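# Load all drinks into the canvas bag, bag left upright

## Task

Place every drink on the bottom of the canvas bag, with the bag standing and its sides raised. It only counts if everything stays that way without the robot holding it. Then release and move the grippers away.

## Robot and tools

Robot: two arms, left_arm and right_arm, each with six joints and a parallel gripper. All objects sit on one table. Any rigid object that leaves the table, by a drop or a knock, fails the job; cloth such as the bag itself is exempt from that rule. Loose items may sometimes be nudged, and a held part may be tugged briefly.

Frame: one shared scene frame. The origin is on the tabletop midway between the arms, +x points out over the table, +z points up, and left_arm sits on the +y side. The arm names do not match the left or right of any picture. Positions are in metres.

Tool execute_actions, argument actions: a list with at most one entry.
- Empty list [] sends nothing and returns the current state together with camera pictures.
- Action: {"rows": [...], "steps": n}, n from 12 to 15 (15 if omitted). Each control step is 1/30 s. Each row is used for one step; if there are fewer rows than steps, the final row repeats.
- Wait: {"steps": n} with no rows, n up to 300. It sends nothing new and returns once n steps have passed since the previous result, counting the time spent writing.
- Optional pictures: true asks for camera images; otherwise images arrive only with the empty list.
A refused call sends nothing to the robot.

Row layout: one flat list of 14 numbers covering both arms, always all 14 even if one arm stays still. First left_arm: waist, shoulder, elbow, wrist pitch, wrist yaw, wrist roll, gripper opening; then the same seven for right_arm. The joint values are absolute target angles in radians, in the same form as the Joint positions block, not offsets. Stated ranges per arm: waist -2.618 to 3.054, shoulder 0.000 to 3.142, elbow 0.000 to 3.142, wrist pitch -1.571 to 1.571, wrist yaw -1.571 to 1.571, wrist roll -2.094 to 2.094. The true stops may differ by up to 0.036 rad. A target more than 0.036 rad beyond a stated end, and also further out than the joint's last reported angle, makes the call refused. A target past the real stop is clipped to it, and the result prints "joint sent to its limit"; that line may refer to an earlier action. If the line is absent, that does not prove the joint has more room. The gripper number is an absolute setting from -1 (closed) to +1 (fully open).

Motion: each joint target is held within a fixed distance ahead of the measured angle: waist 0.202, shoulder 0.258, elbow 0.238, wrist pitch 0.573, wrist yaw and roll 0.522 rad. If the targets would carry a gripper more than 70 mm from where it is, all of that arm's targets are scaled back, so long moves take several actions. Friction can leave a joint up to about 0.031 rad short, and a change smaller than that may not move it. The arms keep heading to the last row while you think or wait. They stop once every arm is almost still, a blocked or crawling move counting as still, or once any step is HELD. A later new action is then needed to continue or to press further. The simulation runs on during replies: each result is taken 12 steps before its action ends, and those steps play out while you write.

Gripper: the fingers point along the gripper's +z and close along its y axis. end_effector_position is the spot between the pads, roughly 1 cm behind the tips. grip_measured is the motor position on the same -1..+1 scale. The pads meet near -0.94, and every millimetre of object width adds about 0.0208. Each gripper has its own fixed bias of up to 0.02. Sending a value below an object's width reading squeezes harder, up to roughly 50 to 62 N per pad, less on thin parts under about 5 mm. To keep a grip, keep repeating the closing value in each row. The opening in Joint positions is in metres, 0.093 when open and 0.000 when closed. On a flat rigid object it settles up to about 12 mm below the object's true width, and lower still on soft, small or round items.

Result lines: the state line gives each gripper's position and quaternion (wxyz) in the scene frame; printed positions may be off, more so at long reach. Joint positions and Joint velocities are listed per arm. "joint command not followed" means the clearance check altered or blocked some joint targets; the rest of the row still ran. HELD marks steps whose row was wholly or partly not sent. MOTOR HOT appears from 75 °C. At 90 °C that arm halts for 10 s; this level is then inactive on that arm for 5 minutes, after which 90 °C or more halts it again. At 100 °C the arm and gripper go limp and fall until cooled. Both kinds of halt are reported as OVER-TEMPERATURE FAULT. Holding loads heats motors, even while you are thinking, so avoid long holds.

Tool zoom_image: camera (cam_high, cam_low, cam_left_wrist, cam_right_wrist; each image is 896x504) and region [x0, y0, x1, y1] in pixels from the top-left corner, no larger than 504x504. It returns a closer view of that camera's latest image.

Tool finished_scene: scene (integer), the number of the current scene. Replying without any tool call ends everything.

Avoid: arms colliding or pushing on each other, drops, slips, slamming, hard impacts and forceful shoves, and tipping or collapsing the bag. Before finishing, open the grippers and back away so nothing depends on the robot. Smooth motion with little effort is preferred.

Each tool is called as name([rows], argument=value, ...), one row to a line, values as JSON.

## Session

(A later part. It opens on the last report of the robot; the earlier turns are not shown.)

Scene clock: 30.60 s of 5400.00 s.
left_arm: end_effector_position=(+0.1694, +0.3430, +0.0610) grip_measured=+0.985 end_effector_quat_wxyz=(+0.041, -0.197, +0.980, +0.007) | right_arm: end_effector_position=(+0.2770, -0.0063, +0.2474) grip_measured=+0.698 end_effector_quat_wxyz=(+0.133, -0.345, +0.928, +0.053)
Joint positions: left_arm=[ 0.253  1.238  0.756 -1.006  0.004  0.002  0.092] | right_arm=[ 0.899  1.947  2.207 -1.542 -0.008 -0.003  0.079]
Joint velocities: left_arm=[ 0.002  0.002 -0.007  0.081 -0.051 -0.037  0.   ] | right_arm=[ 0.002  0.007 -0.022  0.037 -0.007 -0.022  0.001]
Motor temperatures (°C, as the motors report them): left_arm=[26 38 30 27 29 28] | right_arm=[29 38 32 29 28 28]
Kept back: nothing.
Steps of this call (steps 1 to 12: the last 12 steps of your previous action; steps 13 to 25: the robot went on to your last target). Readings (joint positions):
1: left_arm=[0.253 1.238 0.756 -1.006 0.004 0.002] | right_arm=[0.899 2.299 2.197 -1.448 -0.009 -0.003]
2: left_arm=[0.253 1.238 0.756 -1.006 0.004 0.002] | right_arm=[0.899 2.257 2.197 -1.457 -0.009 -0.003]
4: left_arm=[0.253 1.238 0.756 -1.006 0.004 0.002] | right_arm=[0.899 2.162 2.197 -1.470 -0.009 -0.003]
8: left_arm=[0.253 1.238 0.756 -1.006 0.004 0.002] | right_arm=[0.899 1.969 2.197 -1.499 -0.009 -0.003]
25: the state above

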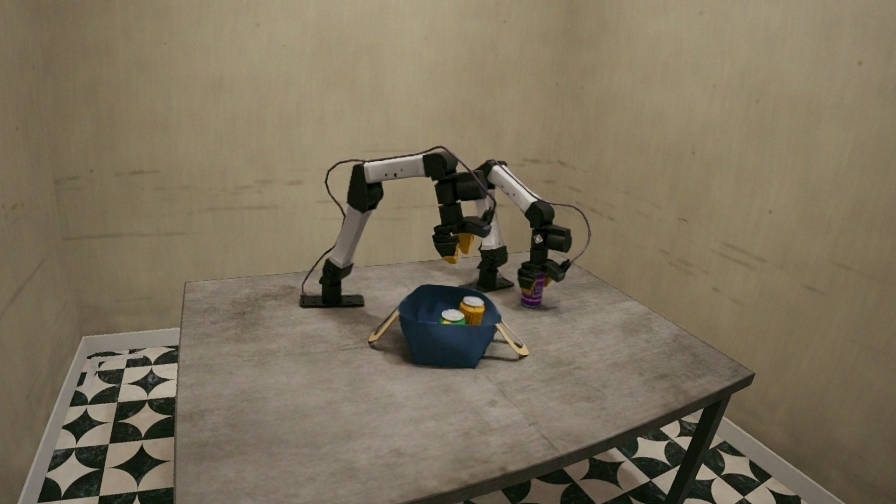

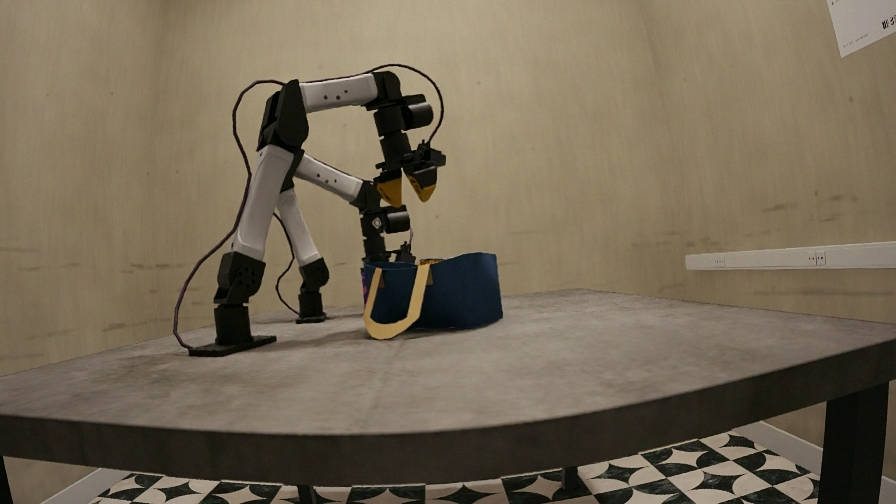

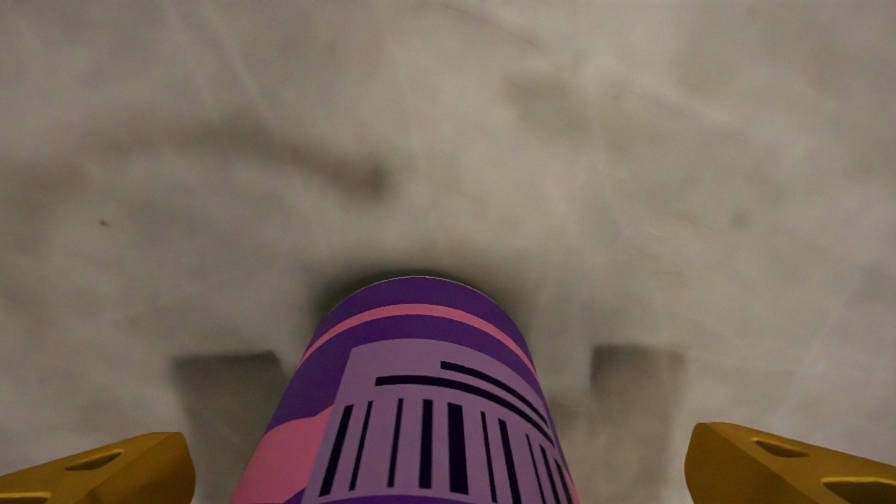

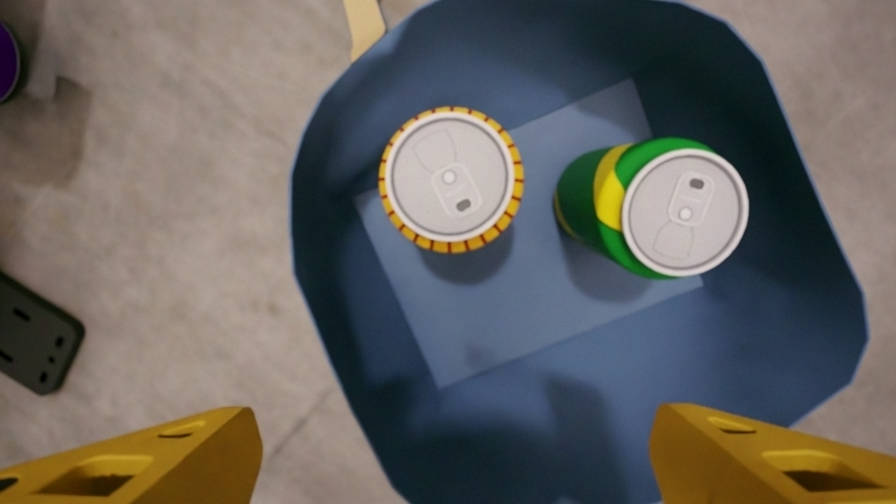

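execute_actions([
  {"rows":[[0.26,1.22,0.74,-1.0,0,0,0.17,-0.2,1.6,1.8,-1.4,0,0,1]],"steps":15},
])

execute_actions([
  {"steps":25},
])

execute_actions([
  {"rows":[[0.26,1.3,1.5,-1.55,0,0,0.17,-0.2,1.6,1.8,-1.4,0,0,1]],"steps":15},
])

execute_actions([
  {"steps":15},
])

execute_actions([
  {"rows":[[-0.97,2.1,2.42,-1.57,0,0,0.17,-0.2,1.6,1.8,-1.4,0,0,1]],"steps":15},
])

execute_actions([
  {"steps":40},
], pictures=true)

Scene clock: 31.63 s of 5400.00 s.
left_arm: end_effector_position=(+0.1690, +0.3441, +0.0610) grip_measured=+0.300 end_effector_quat_wxyz=(+0.041, -0.198, +0.979, +0.009) | right_arm: end_effector_position=(+0.2798, -0.0416, +0.2474) grip_measured=+0.974 end_effector_quat_wxyz=(+0.143, -0.308, +0.939, +0.057)
Joint positions: left_arm=[ 0.255  1.238  0.756 -1.005 -0.001  0.002  0.06 ] | right_arm=[ 0.819  1.826  2.034 -1.47  -0.022 -0.004  0.092]
Joint velocities: left_arm=[-0.002 -0.002  0.002  0.007  0.183 -0.051 -0.239] | right_arm=[-1.365 -1.6   -1.893  0.315  0.037  0.022  0.02 ]
Motor temperatures (°C, as the motors report them): left_arm=[26 38 30 27 29 28] | right_arm=[29 39 32 29 28 28]
Steps of this call (steps 1 to 28: the robot went on to your last target; steps 29 to 31: the first 3 steps of this action). Readings (joint positions):
29: left_arm=[0.253 1.238 0.756 -1.006 0.004 0.002] | right_arm=[0.887 1.922 2.170 -1.514 -0.014 -0.003]
30: left_arm=[0.253 1.238 0.756 -1.006 -0.001 0.002] | right_arm=[0.861 1.877 2.099 -1.483 -0.021 -0.004]
31: the state above

Scene clock: 32.47 s of 5400.00 s.
left_arm: end_effector_position=(+0.1692, +0.3440, +0.0610) grip_measured=+0.209 end_effector_quat_wxyz=(+0.041, -0.198, +0.979, +0.008) | right_arm: end_effector_position=(+0.2861, -0.4081, +0.2648) grip_measured=+0.983 end_effector_quat_wxyz=(+0.188, +0.195, +0.962, -0.043)
Joint positions: left_arm=[ 0.255  1.238  0.756 -1.004  0.     0.002  0.055] | right_arm=[-0.208  1.601  1.819 -1.401  0.01  -0.002  0.092]
Joint velocities: left_arm=[-0.012 -0.002 -0.007  0.051  0.022 -0.007 -0.001] | right_arm=[-0.002 -0.007  0.017  0.051  0.037  0.022 -0.002]
Motor temperatures (°C, as the motors report them): left_arm=[26 38 30 27 29 28] | right_arm=[29 38 32 29 28 28]
Kept back: nothing.
Steps of this call (steps 1 to 12: the last 12 steps of your previous action; steps 13 to 25: the robot went on to your last target). Readings (joint positions):
1: left_arm=[0.255 1.238 0.756 -1.005 0.000 0.002] | right_arm=[0.767 1.770 1.970 -1.457 -0.021 -0.004]
2: left_arm=[0.255 1.238 0.756 -1.004 0.000 0.002] | right_arm=[0.706 1.715 1.914 -1.449 -0.020 -0.004]
4: left_arm=[0.255 1.238 0.756 -1.004 0.000 0.002] | right_arm=[0.565 1.636 1.850 -1.446 -0.016 -0.004]
8: left_arm=[0.255 1.238 0.756 -1.004 0.000 0.002] | right_arm=[0.268 1.601 1.833 -1.423 -0.008 -0.004]
25: the state above

Scene clock: 32.57 s of 5400.00 s.
left_arm: end_effector_position=(+0.1550, +0.3379, +0.0933) grip_measured=+0.209 end_effector_quat_wxyz=(-0.029, -0.198, +0.980, -0.006) | right_arm: end_effector_position=(+0.2861, -0.4081, +0.2648) grip_measured=+0.983 end_effector_quat_wxyz=(+0.188, +0.195, +0.962, -0.043)
Joint positions: left_arm=[ 0.255  1.294  0.926 -1.263  0.     0.002  0.055] | right_arm=[-0.208  1.601  1.819 -1.401  0.01  -0.002  0.092]
Joint velocities: left_arm=[ 0.012  0.354  1.946 -2.205 -0.007 -0.007 -0.001] | right_arm=[-0.002 -0.017 -0.012  0.037 -0.022  0.11  -0.   ]
Motor temperatures (°C, as the motors report them): left_arm=[26 38 30 27 29 28] | right_arm=[29 38 32 29 28 28]
Steps of this call (steps 1 to 3: the first 3 steps of this action). Readings (joint positions):
1: left_arm=[0.255 1.249 0.787 -1.057 0.000 0.002] | right_arm=[-0.208 1.601 1.819 -1.401 0.010 -0.002]
2: left_arm=[0.255 1.277 0.856 -1.168 0.000 0.002] | right_arm=[-0.208 1.601 1.819 -1.401 0.010 -0.002]
3: the state above

Scene clock: 33.07 s of 5400.00 s.
left_arm: end_effector_position=(+0.2016, +0.3577, +0.2381) grip_measured=+0.209 end_effector_quat_wxyz=(+0.114, -0.197, +0.973, +0.023) | right_arm: end_effector_position=(+0.2861, -0.4081, +0.2648) grip_measured=+0.983 end_effector_quat_wxyz=(+0.188, +0.195, +0.962, -0.043)
Joint positions: left_arm=[ 0.255  1.299  1.493 -1.53   0.     0.002  0.055] | right_arm=[-0.208  1.601  1.819 -1.401  0.01  -0.002  0.092]
Joint velocities: left_arm=[ 0.007 -0.007  0.012 -0.242 -0.007 -0.007 -0.001] | right_arm=[ 0.002  0.007  0.002  0.037  0.007  0.007 -0.   ]
Motor temperatures (°C, as the motors report them): left_arm=[26 38 30 27 29 28] | right_arm=[29 38 32 30 28 28]
Kept back: nothing.
Steps of this call (steps 1 to 12: the last 12 steps of your previous action; steps 13 to 15: the robot went on to your last target). Readings (joint positions):
1: left_arm=[0.255 1.302 0.996 -1.328 0.000 0.002] | right_arm=[-0.208 1.601 1.819 -1.401 0.010 -0.002]
2: left_arm=[0.255 1.304 1.068 -1.380 0.000 0.002] | right_arm=[-0.208 1.601 1.819 -1.401 0.010 -0.002]
4: left_arm=[0.255 1.304 1.220 -1.441 0.000 0.002] | right_arm=[-0.208 1.601 1.819 -1.401 0.010 -0.002]
8: left_arm=[0.255 1.300 1.468 -1.468 0.000 0.002] | right_arm=[-0.208 1.601 1.819 -1.401 0.010 -0.002]
15: the state above

Scene clock: 33.17 s of 5400.00 s.
left_arm: end_effector_position=(+0.2449, +0.3423, +0.2517) grip_measured=+0.209 end_effector_quat_wxyz=(+0.117, -0.133, +0.984, +0.030) | right_arm: end_effector_position=(+0.2861, -0.4081, +0.2648) grip_measured=+0.983 end_effector_quat_wxyz=(+0.188, +0.195, +0.962, -0.043)
Joint positions: left_arm=[ 0.121  1.442  1.661 -1.549 -0.029  0.001  0.055] | right_arm=[-0.208  1.601  1.819 -1.401  0.01  -0.002  0.092]
Joint velocities: left_arm=[-1.59   1.961  2.054  0.3   -0.022  0.007 -0.001] | right_arm=[-0.017 -0.012  0.002 -0.022  0.037  0.007  0.   ]
Motor temperatures (°C, as the motors report them): left_arm=[26 38 30 27 29 28] | right_arm=[29 38 32 30 28 28]
joint sent to its limit (left arm) — the command would take joint 4 (wrist pitch) past its lower limit, so that joint was sent only as far as its limit.
Steps of this call (steps 1 to 3: the first 3 steps of this action). Readings (joint positions):
1: left_arm=[0.231 1.325 1.523 -1.555 -0.014 0.001] | right_arm=[-0.208 1.601 1.819 -1.401 0.010 -0.002]
2: left_arm=[0.177 1.377 1.589 -1.556 -0.029 0.001] | right_arm=[-0.208 1.601 1.819 -1.401 0.010 -0.002]
3: the state above

Scene clock: 34.50 s of 5400.00 s.
left_arm: end_effector_position=(+0.2901, -0.0623, +0.2233) grip_measured=+0.209 end_effector_quat_wxyz=(+0.123, +0.397, +0.908, -0.056) | right_arm: end_effector_position=(+0.2862, -0.4080, +0.2648) grip_measured=+0.983 end_effector_quat_wxyz=(+0.188, +0.195, +0.962, -0.043)
Joint positions: left_arm=[-0.968  2.134  2.39  -1.555  0.005  0.001  0.055] | right_arm=[-0.208  1.601  1.819 -1.401  0.009 -0.002  0.092]
Joint velocities: left_arm=[-0.002 -0.027  0.012  0.022 -0.022 -0.007  0.   ] | right_arm=[ 0.007 -0.002  0.002 -0.022 -0.022 -0.007 -0.002]
Motor temperatures (°C, as the motors report them): left_arm=[26 38 30 27 29 28] | right_arm=[29 38 32 30 28 28]
joint sent to its limit (left arm) — the command would take joint 4 (wrist pitch) past its lower limit, so that joint was sent only as far as its limit.
Kept back: nothing.
Steps of this call (steps 1 to 12: the last 12 steps of your previous action; steps 13 to 40: the robot went on to your last target). Readings (joint positions):
1: left_arm=[0.067 1.510 1.729 -1.546 -0.028 0.001] | right_arm=[-0.208 1.601 1.819 -1.401 0.010 -0.002]
2: left_arm=[0.014 1.579 1.793 -1.542 -0.027 0.001] | right_arm=[-0.208 1.601 1.819 -1.401 0.010 -0.002]
4: left_arm=[-0.086 1.716 1.914 -1.538 -0.026 0.001] | right_arm=[-0.208 1.601 1.819 -1.401 0.010 -0.002]
8: left_arm=[-0.270 1.979 2.135 -1.530 -0.024 0.001] | right_arm=[-0.208 1.601 1.819 -1.401 0.010 -0.002]
40: the state above

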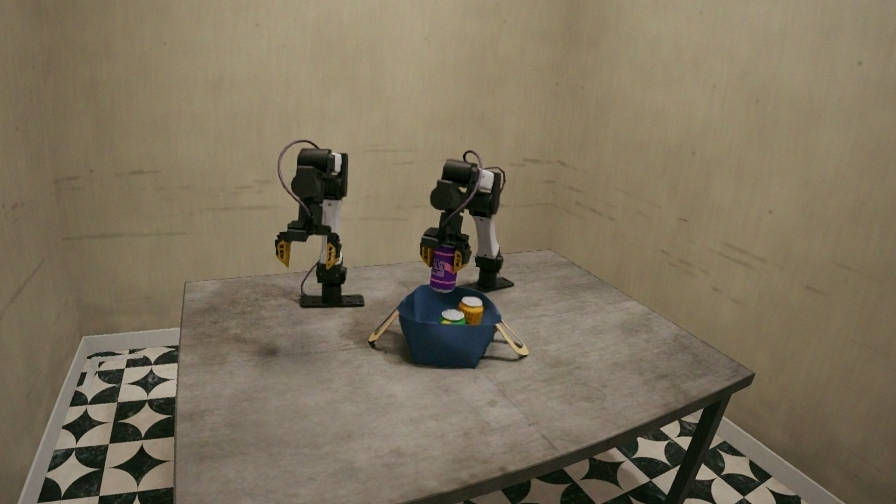

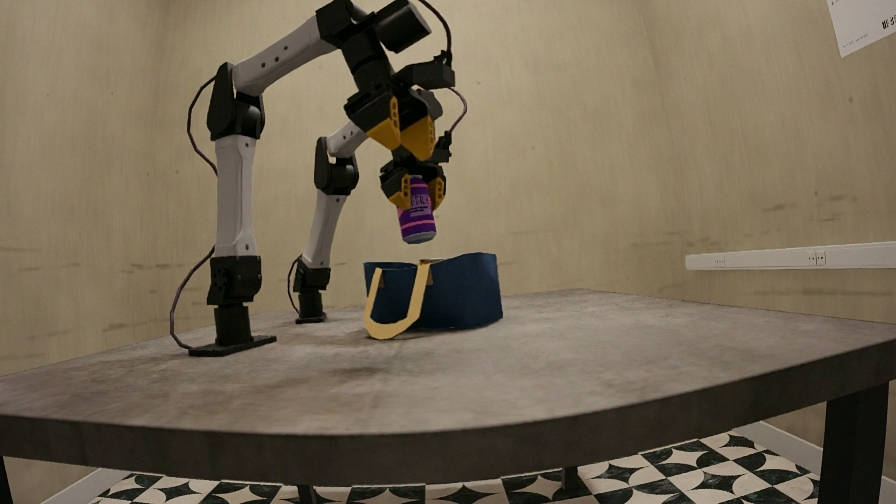

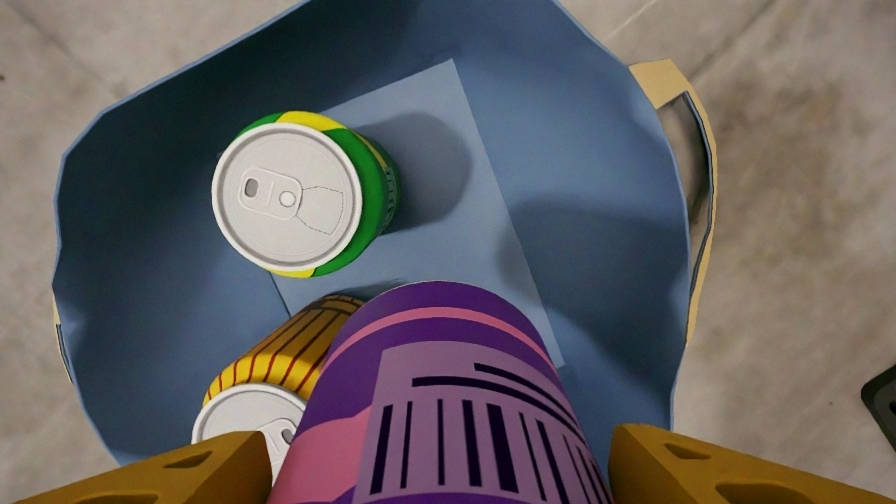

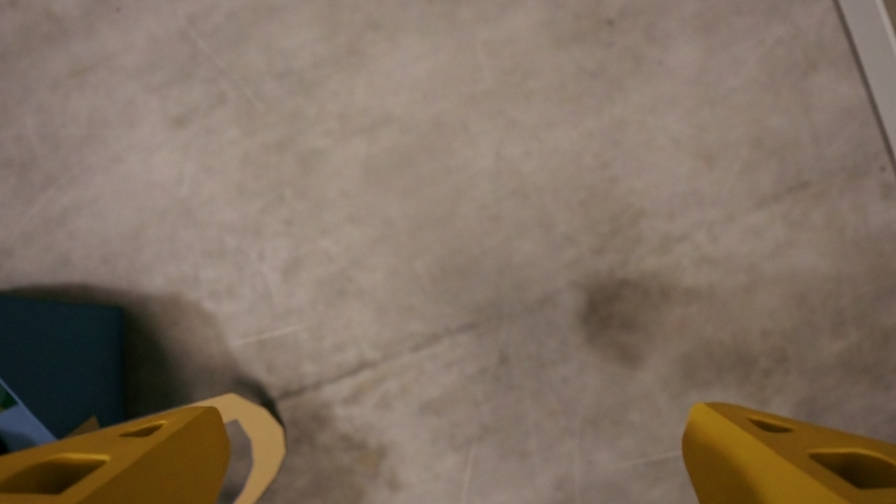

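execute_actions([
  {"rows":[[-1.02,2.33,2.52,-1.5,0,0,0.17,-0.2,1.6,1.8,-1.4,0,0,1]],"steps":15},
])

execute_actions([
  {"steps":25},
], pictures=true)

Scene clock: 35.00 s of 5400.00 s.
left_arm: end_effector_position=(+0.3022, -0.0868, +0.2137) grip_measured=+0.209 end_effector_quat_wxyz=(+0.139, +0.404, +0.902, -0.061) | right_arm: end_effector_position=(+0.2862, -0.4080, +0.2648) grip_measured=+0.983 end_effector_quat_wxyz=(+0.188, +0.195, +0.962, -0.043)
Joint positions: left_arm=[-0.987  2.225  2.49  -1.531 -0.002  0.001  0.055] | right_arm=[-0.208  1.601  1.819 -1.401  0.009 -0.002  0.092]
Joint velocities: left_arm=[-0.261  1.043  0.554  0.593  0.037 -0.037 -0.001] | right_arm=[-0.002 -0.012  0.002  0.037 -0.037 -0.007  0.001]
Motor temperatures (°C, as the motors report them): left_arm=[26 38 30 27 29 28] | right_arm=[29 38 32 30 28 28]
joint sent to its limit (left arm) — the command would take joint 4 (wrist pitch) past its lower limit, so that joint was sent only as far as its limit.
Steps of this call (steps 1 to 12: the robot went on to your last target; steps 13 to 15: the first 3 steps of this action). Readings (joint positions):
13: left_arm=[-0.972 2.155 2.413 -1.555 0.003 0.001] | right_arm=[-0.208 1.601 1.819 -1.401 0.009 -0.002]
14: left_arm=[-0.978 2.190 2.462 -1.551 -0.001 0.001] | right_arm=[-0.208 1.601 1.819 -1.401 0.009 -0.002]
15: the state above

Scene clock: 35.83 s of 5400.00 s.
left_arm: end_effector_position=(+0.3003, -0.1117, +0.1531) grip_measured=+0.209 end_effector_quat_wxyz=(+0.091, +0.423, +0.901, -0.043) | right_arm: end_effector_position=(+0.2862, -0.4080, +0.2648) grip_measured=+0.983 end_effector_quat_wxyz=(+0.188, +0.195, +0.962, -0.043)
Joint positions: left_arm=[-1.023  2.366  2.501 -1.504  0.     0.001  0.055] | right_arm=[-0.208  1.601  1.819 -1.401  0.009 -0.002  0.092]
Joint velocities: left_arm=[-0.007  0.007 -0.002 -0.007  0.037  0.007 -0.001] | right_arm=[-0.002  0.002 -0.017 -0.022  0.022 -0.037  0.   ]
Motor temperatures (°C, as the motors report them): left_arm=[26 39 31 27 29 28] | right_arm=[29 38 32 30 28 28]
Kept back: nothing.
Steps of this call (steps 1 to 12: the last 12 steps of your previous action; steps 13 to 25: the robot went on to your last target). Readings (joint positions):
1: left_arm=[-0.997 2.257 2.500 -1.515 -0.002 0.001] | right_arm=[-0.208 1.601 1.819 -1.401 0.009 -0.002]
2: left_arm=[-1.006 2.287 2.501 -1.501 -0.002 0.001] | right_arm=[-0.208 1.601 1.819 -1.401 0.009 -0.002]
4: left_arm=[-1.018 2.340 2.501 -1.500 -0.001 0.001] | right_arm=[-0.208 1.601 1.819 -1.401 0.009 -0.002]
8: left_arm=[-1.023 2.381 2.501 -1.504 0.000 0.001] | right_arm=[-0.208 1.601 1.819 -1.401 0.009 -0.002]
25: the state above

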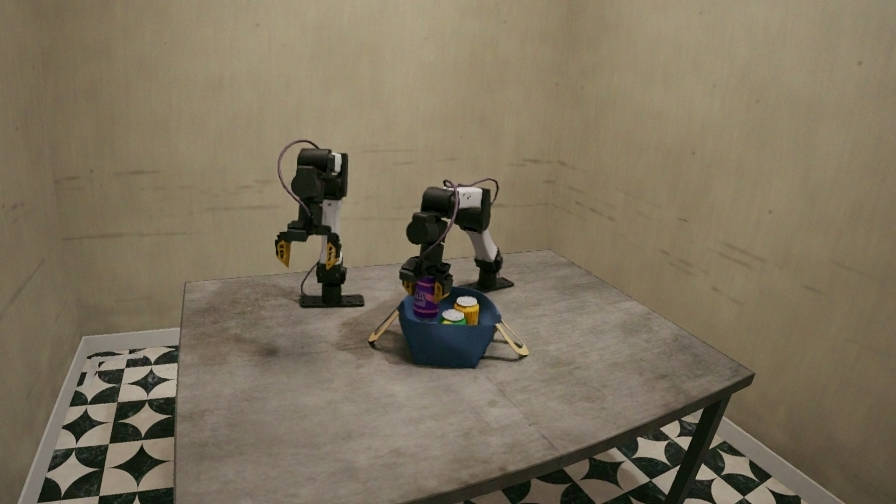

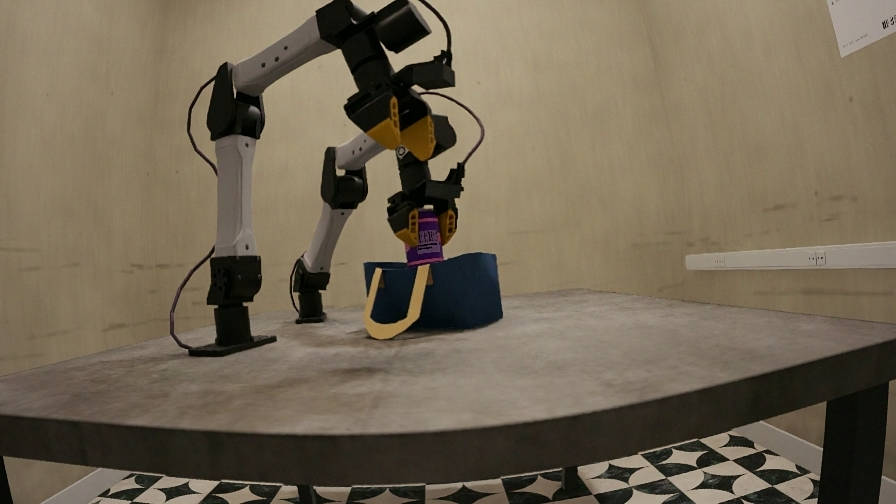

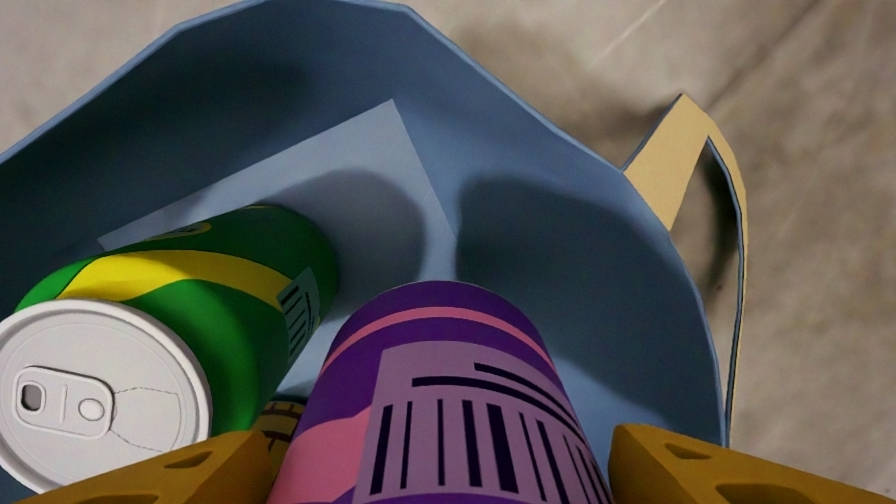

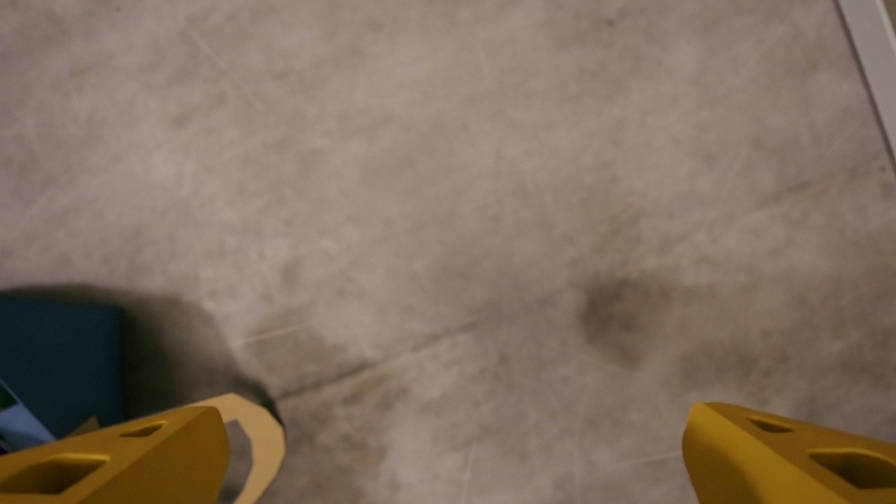

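execute_actions([
  {"rows":[[-1.0,2.36,2.47,-1.5,0,1.1,0.17,-0.2,1.6,1.8,-1.4,0,0,1]],"steps":15},
])

execute_actions([
  {"steps":20},
])

execute_actions([
  {"rows":[[-1.0,2.53,2.4,-1.38,0,1.1,0.17,-0.2,1.6,1.8,-1.4,0,0,1]],"steps":15},
])

execute_actions([
  {"steps":25},
], pictures=true)

Scene clock: 36.67 s of 5400.00 s.
left_arm: end_effector_position=(+0.3012, -0.1088, +0.1497) grip_measured=+0.209 end_effector_quat_wxyz=(+0.090, +0.537, +0.838, -0.029) | right_arm: end_effector_position=(+0.2862, -0.4080, +0.2648) grip_measured=+0.983 end_effector_quat_wxyz=(+0.188, +0.195, +0.962, -0.043)
Joint positions: left_arm=[-1.017  2.366  2.489 -1.504  0.002  0.268  0.055] | right_arm=[-0.208  1.601  1.819 -1.401  0.009 -0.002  0.092]
Joint velocities: left_arm=[ 0.095 -0.027 -0.173  0.037  0.007  2.791 -0.001] | right_arm=[ 0.012  0.002  0.002 -0.037  0.037 -0.066 -0.   ]
Motor temperatures (°C, as the motors report them): left_arm=[26 40 31 27 29 28] | right_arm=[29 38 32 30 28 28]
Steps of this call (steps 1 to 15: the robot went on to your last target; steps 16 to 22: nothing new was sent; steps 23 to 25: the first 3 steps of this action). Readings (joint positions):
23: left_arm=[-1.021 2.366 2.498 -1.504 0.002 0.071] | right_arm=[-0.208 1.601 1.819 -1.401 0.009 -0.002]
24: left_arm=[-1.020 2.366 2.494 -1.504 0.002 0.170] | right_arm=[-0.208 1.601 1.819 -1.401 0.009 -0.002]
25: the state above

Scene clock: 37.33 s of 5400.00 s.
left_arm: end_effector_position=(+0.3022, -0.1042, +0.1462) grip_measured=+0.210 end_effector_quat_wxyz=(+0.087, +0.822, +0.562, +0.004) | right_arm: end_effector_position=(+0.2862, -0.4080, +0.2648) grip_measured=+0.983 end_effector_quat_wxyz=(+0.188, +0.195, +0.962, -0.043)
Joint positions: left_arm=[-1.007  2.366  2.477 -1.508  0.01   1.08   0.055] | right_arm=[-0.208  1.601  1.819 -1.401  0.009 -0.002  0.092]
Joint velocities: left_arm=[-0.012 -0.017 -0.007 -0.066 -0.007  0.051 -0.001] | right_arm=[ 0.007 -0.012 -0.012  0.022 -0.022 -0.007  0.   ]
Motor temperatures (°C, as the motors report them): left_arm=[26 40 31 27 29 28] | right_arm=[29 38 32 30 28 28]
Kept back: nothing.
Steps of this call (steps 1 to 12: the last 12 steps of your previous action; steps 13 to 20: the robot went on to your last target). Readings (joint positions):
1: left_arm=[-1.014 2.366 2.483 -1.504 0.002 0.366] | right_arm=[-0.208 1.601 1.819 -1.401 0.009 -0.002]
2: left_arm=[-1.011 2.366 2.479 -1.504 0.002 0.464] | right_arm=[-0.208 1.601 1.819 -1.401 0.009 -0.002]
4: left_arm=[-1.007 2.366 2.477 -1.508 0.004 0.658] | right_arm=[-0.208 1.601 1.819 -1.401 0.009 -0.002]
8: left_arm=[-1.007 2.366 2.477 -1.508 0.007 0.915] | right_arm=[-0.208 1.601 1.819 -1.401 0.009 -0.002]
20: the state above

Scene clock: 37.43 s of 5400.00 s.
left_arm: end_effector_position=(+0.3057, -0.1090, +0.1264) grip_measured=+0.210 end_effector_quat_wxyz=(+0.077, +0.824, +0.561, +0.002) | right_arm: end_effector_position=(+0.2862, -0.4080, +0.2648) grip_measured=+0.983 end_effector_quat_wxyz=(+0.188, +0.195, +0.962, -0.043)
Joint positions: left_arm=[-1.007  2.403  2.463 -1.478  0.013  1.084  0.055] | right_arm=[-0.208  1.601  1.819 -1.401  0.009 -0.002  0.092]
Joint velocities: left_arm=[-0.012  0.667 -0.212  0.447  0.022  0.051 -0.002] | right_arm=[ 0.002 -0.002  0.007  0.066  0.022 -0.051 -0.   ]
Motor temperatures (°C, as the motors report them): left_arm=[26 40 31 27 29 28] | right_arm=[29 38 32 30 28 28]
Steps of this call (steps 1 to 3: the first 3 steps of this action). Readings (joint positions):
1: left_arm=[-1.007 2.374 2.474 -1.504 0.011 1.082] | right_arm=[-0.208 1.601 1.819 -1.401 0.009 -0.002]
2: left_arm=[-1.007 2.384 2.469 -1.493 0.012 1.083] | right_arm=[-0.208 1.601 1.819 -1.401 0.009 -0.002]
3: the state above

Scene clock: 38.27 s of 5400.00 s.
left_arm: end_effector_position=(+0.3129, -0.1130, +0.0595) grip_measured=+0.210 end_effector_quat_wxyz=(+0.033, +0.827, +0.561, -0.000) | right_arm: end_effector_position=(+0.2862, -0.4080, +0.2648) grip_measured=+0.983 end_effector_quat_wxyz=(+0.188, +0.195, +0.962, -0.043)
Joint positions: left_arm=[-1.002  2.522  2.419 -1.402  0.009  1.094  0.055] | right_arm=[-0.208  1.601  1.819 -1.401  0.009 -0.002  0.092]
Joint velocities: left_arm=[ 0.007 -0.002  0.002 -0.051  0.051 -0.037 -0.001] | right_arm=[-0.002 -0.027  0.007  0.022 -0.007  0.037  0.   ]
Motor temperatures (°C, as the motors report them): left_arm=[26 40 31 27 29 28] | right_arm=[29 38 32 30 28 28]
Kept back: nothing.
Steps of this call (steps 1 to 12: the last 12 steps of your previous action; steps 13 to 25: the robot went on to your last target). Readings (joint positions):
1: left_arm=[-1.007 2.427 2.454 -1.461 0.015 1.085] | right_arm=[-0.208 1.601 1.819 -1.401 0.009 -0.002]
2: left_arm=[-1.007 2.456 2.443 -1.443 0.018 1.087] | right_arm=[-0.208 1.601 1.819 -1.401 0.009 -0.002]
4: left_arm=[-1.007 2.514 2.421 -1.413 0.023 1.089] | right_arm=[-0.208 1.601 1.819 -1.401 0.009 -0.002]
8: left_arm=[-1.002 2.522 2.419 -1.402 0.011 1.092] | right_arm=[-0.208 1.601 1.819 -1.401 0.009 -0.002]
25: the state above

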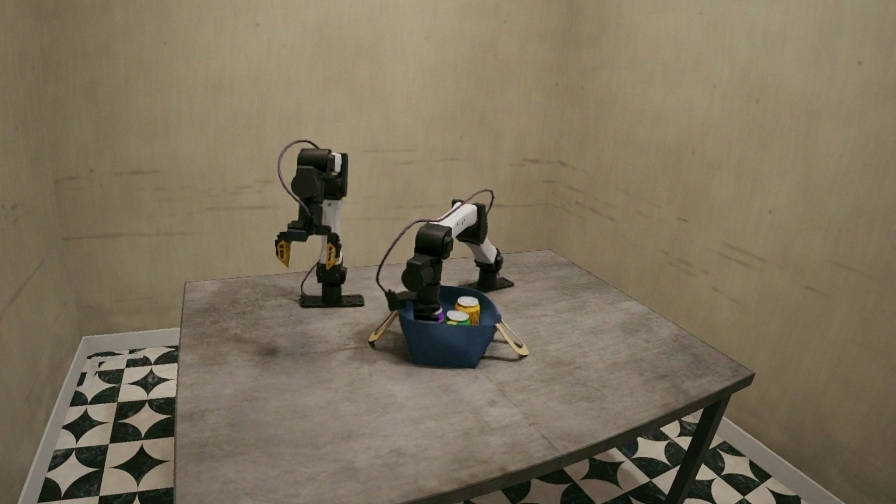

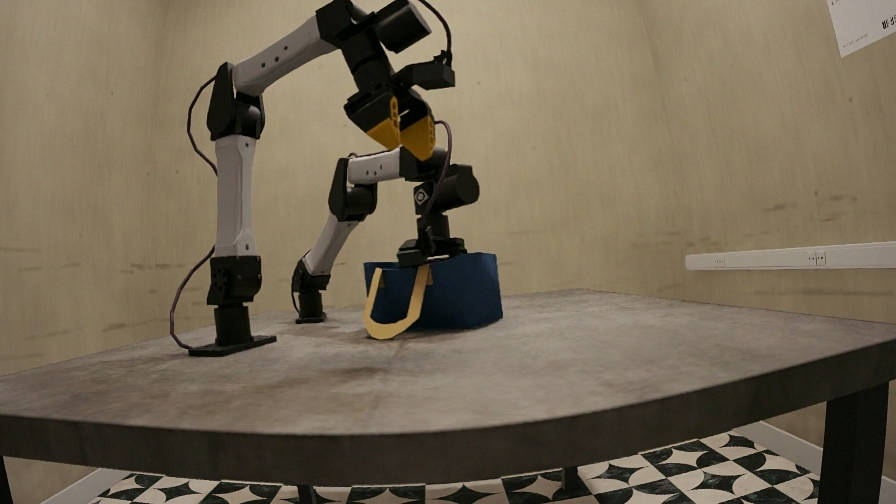

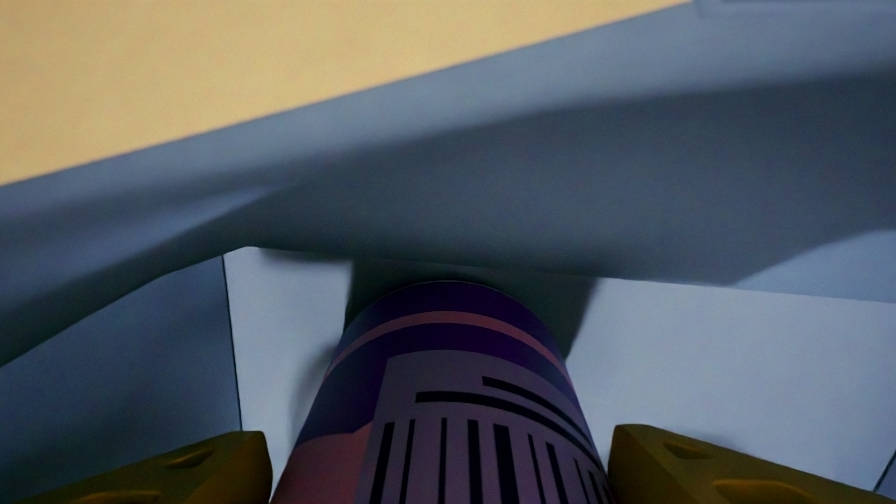

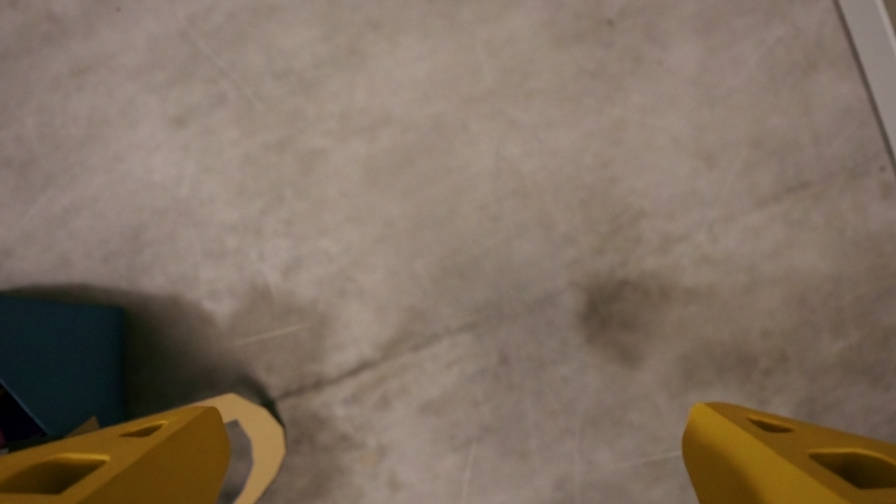

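execute_actions([
  {"rows":[[-1.0,2.53,2.4,-1.38,0,1.1,0.7,-0.2,1.6,1.8,-1.4,0,0,1]],"steps":15},
])

execute_actions([
  {"steps":15},
])

execute_actions([
  {"rows":[[-1.0,2.1,2.4,-1.55,0,1.1,0.7,-0.2,1.6,1.8,-1.4,0,0,1]],"steps":15},
])

execute_actions([
  {"steps":25},
])

execute_actions([
  {"rows":[[-0.3,1.6,1.8,-1.4,0,0,1,-0.2,1.6,1.8,-1.4,0,0,1]],"steps":15},
])

execute_actions([
  {"steps":25},
], pictures=true)

Scene clock: 39.37 s of 5400.00 s.
left_arm: end_effector_position=(+0.3134, -0.1135, +0.0596) grip_measured=+0.678 end_effector_quat_wxyz=(+0.035, +0.827, +0.560, -0.000) | right_arm: end_effector_position=(+0.2862, -0.4080, +0.2648) grip_measured=+0.983 end_effector_quat_wxyz=(+0.188, +0.195, +0.962, -0.043)
Joint positions: left_arm=[-1.002  2.522  2.419 -1.399  0.008  1.094  0.078] | right_arm=[-0.208  1.601  1.819 -1.401  0.009 -0.002  0.092]
Joint velocities: left_arm=[-0.002  0.002  0.007  0.066 -0.066  0.007  0.042] | right_arm=[ 0.012  0.002  0.002 -0.007 -0.007  0.022  0.   ]
Motor temperatures (°C, as the motors report them): left_arm=[26 41 31 27 29 28] | right_arm=[29 38 32 30 28 28]
Steps of this call (steps 1 to 15: the robot went on to your last target; steps 16 to 30: nothing new was sent; steps 31 to 33: the first 3 steps of this action). Readings (joint positions):
31: left_arm=[-1.002 2.522 2.419 -1.402 0.008 1.094] | right_arm=[-0.208 1.601 1.819 -1.401 0.009 -0.002]
32: left_arm=[-1.002 2.522 2.419 -1.401 0.008 1.094] | right_arm=[-0.208 1.601 1.819 -1.401 0.009 -0.002]
33: the state above

Scene clock: 39.87 s of 5400.00 s.
left_arm: end_effector_position=(+0.3145, -0.1147, +0.0597) grip_measured=+0.698 end_effector_quat_wxyz=(+0.038, +0.827, +0.560, +0.000) | right_arm: end_effector_position=(+0.2862, -0.4080, +0.2648) grip_measured=+0.983 end_effector_quat_wxyz=(+0.188, +0.195, +0.962, -0.043)
Joint positions: left_arm=[-1.002  2.522  2.419 -1.392  0.008  1.094  0.079] | right_arm=[-0.208  1.601  1.819 -1.401  0.009 -0.002  0.092]
Joint velocities: left_arm=[-0.012 -0.002 -0.007 -0.051  0.007 -0.007 -0.001] | right_arm=[-0.002 -0.007 -0.007  0.037 -0.037  0.007 -0.001]
Motor temperatures (°C, as the motors report them): left_arm=[26 41 31 27 29 28] | right_arm=[29 38 32 30 28 28]
Kept back: nothing.
Steps of this call (steps 1 to 12: the last 12 steps of your previous action; steps 13 to 15: the robot went on to your last target). Readings (joint positions):
1: left_arm=[-1.002 2.522 2.419 -1.397 0.008 1.094] | right_arm=[-0.208 1.601 1.819 -1.401 0.009 -0.002]
2: left_arm=[-1.002 2.522 2.419 -1.396 0.008 1.094] | right_arm=[-0.208 1.601 1.819 -1.401 0.009 -0.002]
4: left_arm=[-1.002 2.522 2.419 -1.395 0.008 1.094] | right_arm=[-0.208 1.601 1.819 -1.401 0.009 -0.002]
8: left_arm=[-1.002 2.522 2.419 -1.393 0.008 1.094] | right_arm=[-0.208 1.601 1.819 -1.401 0.009 -0.002]
15: the state above
All arms were judged still, so your last target was given up. Only a new action makes them travel on or press farther. Fingers that are still opening or closing keep moving.

Scene clock: 39.97 s of 5400.00 s.
left_arm: end_effector_position=(+0.3085, -0.1078, +0.0799) grip_measured=+0.698 end_effector_quat_wxyz=(+0.040, +0.827, +0.560, +0.000) | right_arm: end_effector_position=(+0.2862, -0.4080, +0.2648) grip_measured=+0.983 end_effector_quat_wxyz=(+0.188, +0.195, +0.962, -0.043)
Joint positions: left_arm=[-1.002  2.469  2.403 -1.426  0.008  1.094  0.079] | right_arm=[-0.208  1.601  1.819 -1.401  0.009 -0.002  0.092]
Joint velocities: left_arm=[-0.007 -0.833 -0.076 -0.52  -0.022 -0.022 -0.001] | right_arm=[-0.002 -0.012  0.007 -0.037 -0.007 -0.007  0.   ]
Motor temperatures (°C, as the motors report them): left_arm=[26 41 31 27 29 28] | right_arm=[29 38 32 30 28 28]
Steps of this call (steps 1 to 3: the first 3 steps of this action). Readings (joint positions):
1: left_arm=[-1.002 2.511 2.416 -1.395 0.008 1.094] | right_arm=[-0.208 1.601 1.819 -1.401 0.009 -0.002]
2: left_arm=[-1.002 2.494 2.407 -1.410 0.008 1.094] | right_arm=[-0.208 1.601 1.819 -1.401 0.009 -0.002]
3: the state above

Scene clock: 40.80 s of 5400.00 s.
left_arm: end_effector_position=(+0.2786, -0.0733, +0.2479) grip_measured=+0.698 end_effector_quat_wxyz=(+0.173, +0.816, +0.552, +0.017) | right_arm: end_effector_position=(+0.2862, -0.4080, +0.2648) grip_measured=+0.983 end_effector_quat_wxyz=(+0.188, +0.195, +0.962, -0.043)
Joint positions: left_arm=[-1.002  2.089  2.403 -1.535  0.008  1.094  0.079] | right_arm=[-0.208  1.601  1.819 -1.401  0.009 -0.002  0.092]
Joint velocities: left_arm=[ 0.022  0.007  0.002 -0.037 -0.037 -0.007  0.001] | right_arm=[-0.007  0.012 -0.012 -0.095  0.007 -0.051 -0.   ]
Motor temperatures (°C, as the motors report them): left_arm=[26 41 31 27 29 28] | right_arm=[29 38 32 30 28 28]
Kept back: nothing.
Steps of this call (steps 1 to 12: the last 12 steps of your previous action; steps 13 to 25: the robot went on to your last target). Readings (joint positions):
1: left_arm=[-1.002 2.438 2.403 -1.439 0.008 1.094] | right_arm=[-0.208 1.601 1.819 -1.401 0.009 -0.002]
2: left_arm=[-1.002 2.402 2.403 -1.447 0.008 1.094] | right_arm=[-0.208 1.601 1.819 -1.401 0.009 -0.002]
4: left_arm=[-1.002 2.318 2.403 -1.460 0.008 1.094] | right_arm=[-0.208 1.601 1.819 -1.401 0.009 -0.002]
8: left_arm=[-1.002 2.139 2.403 -1.488 0.008 1.094] | right_arm=[-0.208 1.601 1.819 -1.401 0.009 -0.002]
25: the state above

Scene clock: 40.90 s of 5400.00 s.
left_arm: end_effector_position=(+0.2895, -0.0410, +0.2494) grip_measured=+0.975 end_effector_quat_wxyz=(+0.178, +0.739, +0.650, +0.002) | right_arm: end_effector_position=(+0.2862, -0.4080, +0.2648) grip_measured=+0.983 end_effector_quat_wxyz=(+0.188, +0.195, +0.962, -0.043)
Joint positions: left_arm=[-0.93   1.984  2.244 -1.474  0.02   0.911  0.092] | right_arm=[-0.208  1.601  1.819 -1.401  0.009 -0.002  0.092]
Joint velocities: left_arm=[ 1.238 -1.375 -1.751  0.403 -0.007 -1.941  0.02 ] | right_arm=[ 0.027  0.007 -0.002 -0.051  0.037  0.007  0.001]
Motor temperatures (°C, as the motors report them): left_arm=[26 41 31 27 29 28] | right_arm=[29 38 32 30 28 28]
Steps of this call (steps 1 to 3: the first 3 steps of this action). Readings (joint positions):
1: left_arm=[-0.991 2.067 2.368 -1.512 0.014 1.047] | right_arm=[-0.208 1.601 1.819 -1.401 0.009 -0.002]
2: left_arm=[-0.968 2.028 2.303 -1.486 0.019 0.978] | right_arm=[-0.208 1.601 1.819 -1.401 0.009 -0.002]
3: the state above

Scene clock: 41.73 s of 5400.00 s.
left_arm: end_effector_position=(+0.3261, +0.2180, +0.2643) grip_measured=+0.985 end_effector_quat_wxyz=(+0.189, +0.077, +0.979, -0.008) | right_arm: end_effector_position=(+0.2862, -0.4080, +0.2648) grip_measured=+0.983 end_effector_quat_wxyz=(+0.188, +0.195, +0.962, -0.043)
Joint positions: left_arm=[-0.292  1.6    1.82  -1.411 -0.01   0.012  0.092] | right_arm=[-0.208  1.601  1.819 -1.401  0.009 -0.002  0.092]
Joint velocities: left_arm=[-0.002 -0.012 -0.002 -0.022  0.007 -0.022 -0.002] | right_arm=[-0.002  0.022 -0.002 -0.081 -0.037 -0.066 -0.001]
Motor temperatures (°C, as the motors report them): left_arm=[26 41 31 27 29 28] | right_arm=[29 38 32 30 28 28]
Kept back: nothing.
Steps of this call (steps 1 to 12: the last 12 steps of your previous action; steps 13 to 25: the robot went on to your last target). Readings (joint positions):
1: left_arm=[-0.883 1.935 2.186 -1.461 0.019 0.843] | right_arm=[-0.208 1.601 1.819 -1.401 0.009 -0.002]
2: left_arm=[-0.832 1.883 2.128 -1.450 0.018 0.774] | right_arm=[-0.208 1.601 1.819 -1.401 0.009 -0.002]
4: left_arm=[-0.721 1.770 2.011 -1.427 0.015 0.628] | right_arm=[-0.208 1.601 1.819 -1.401 0.009 -0.002]
8: left_arm=[-0.445 1.610 1.849 -1.419 0.010 0.294] | right_arm=[-0.208 1.601 1.819 -1.401 0.009 -0.002]
25: the state above

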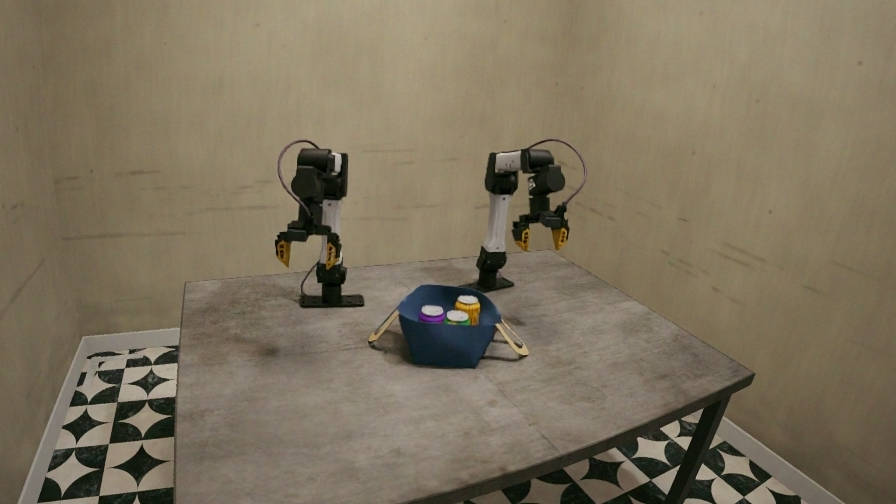

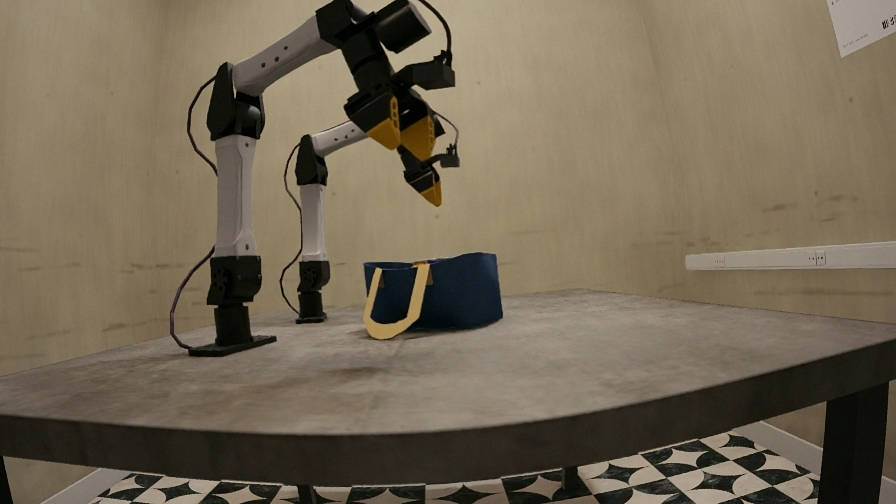

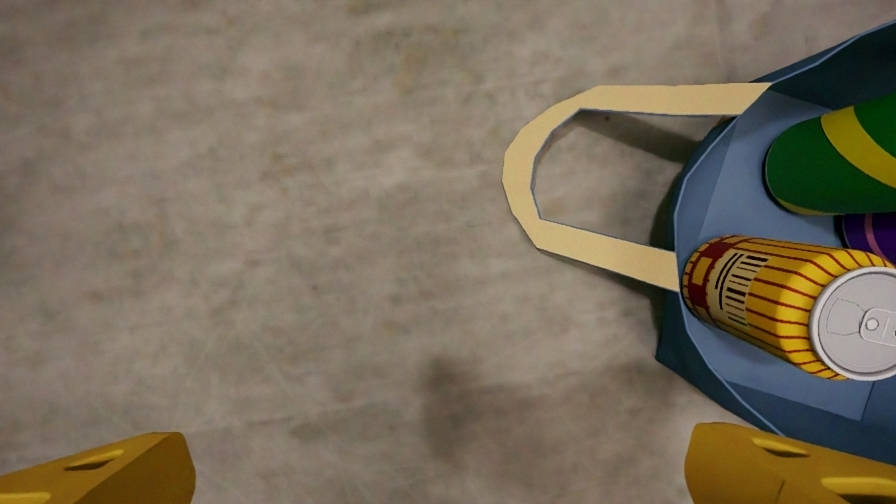

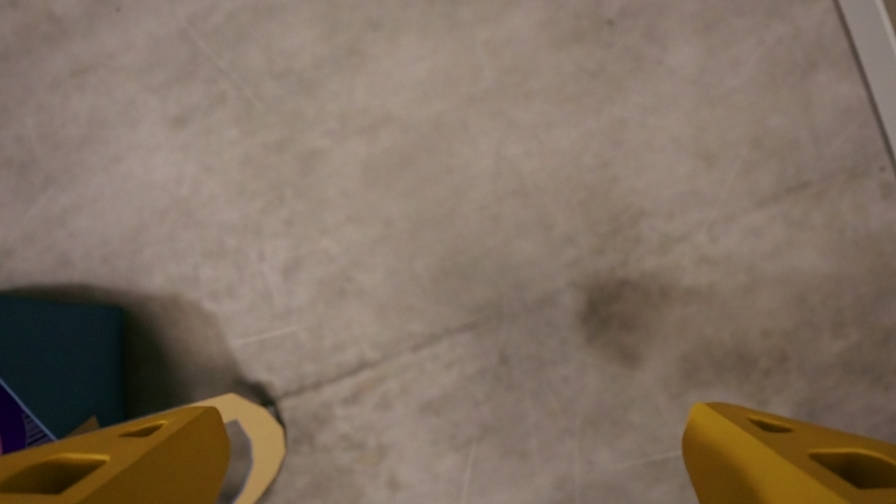

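finished_scene(scene=2)

The scene is finished: the task was done.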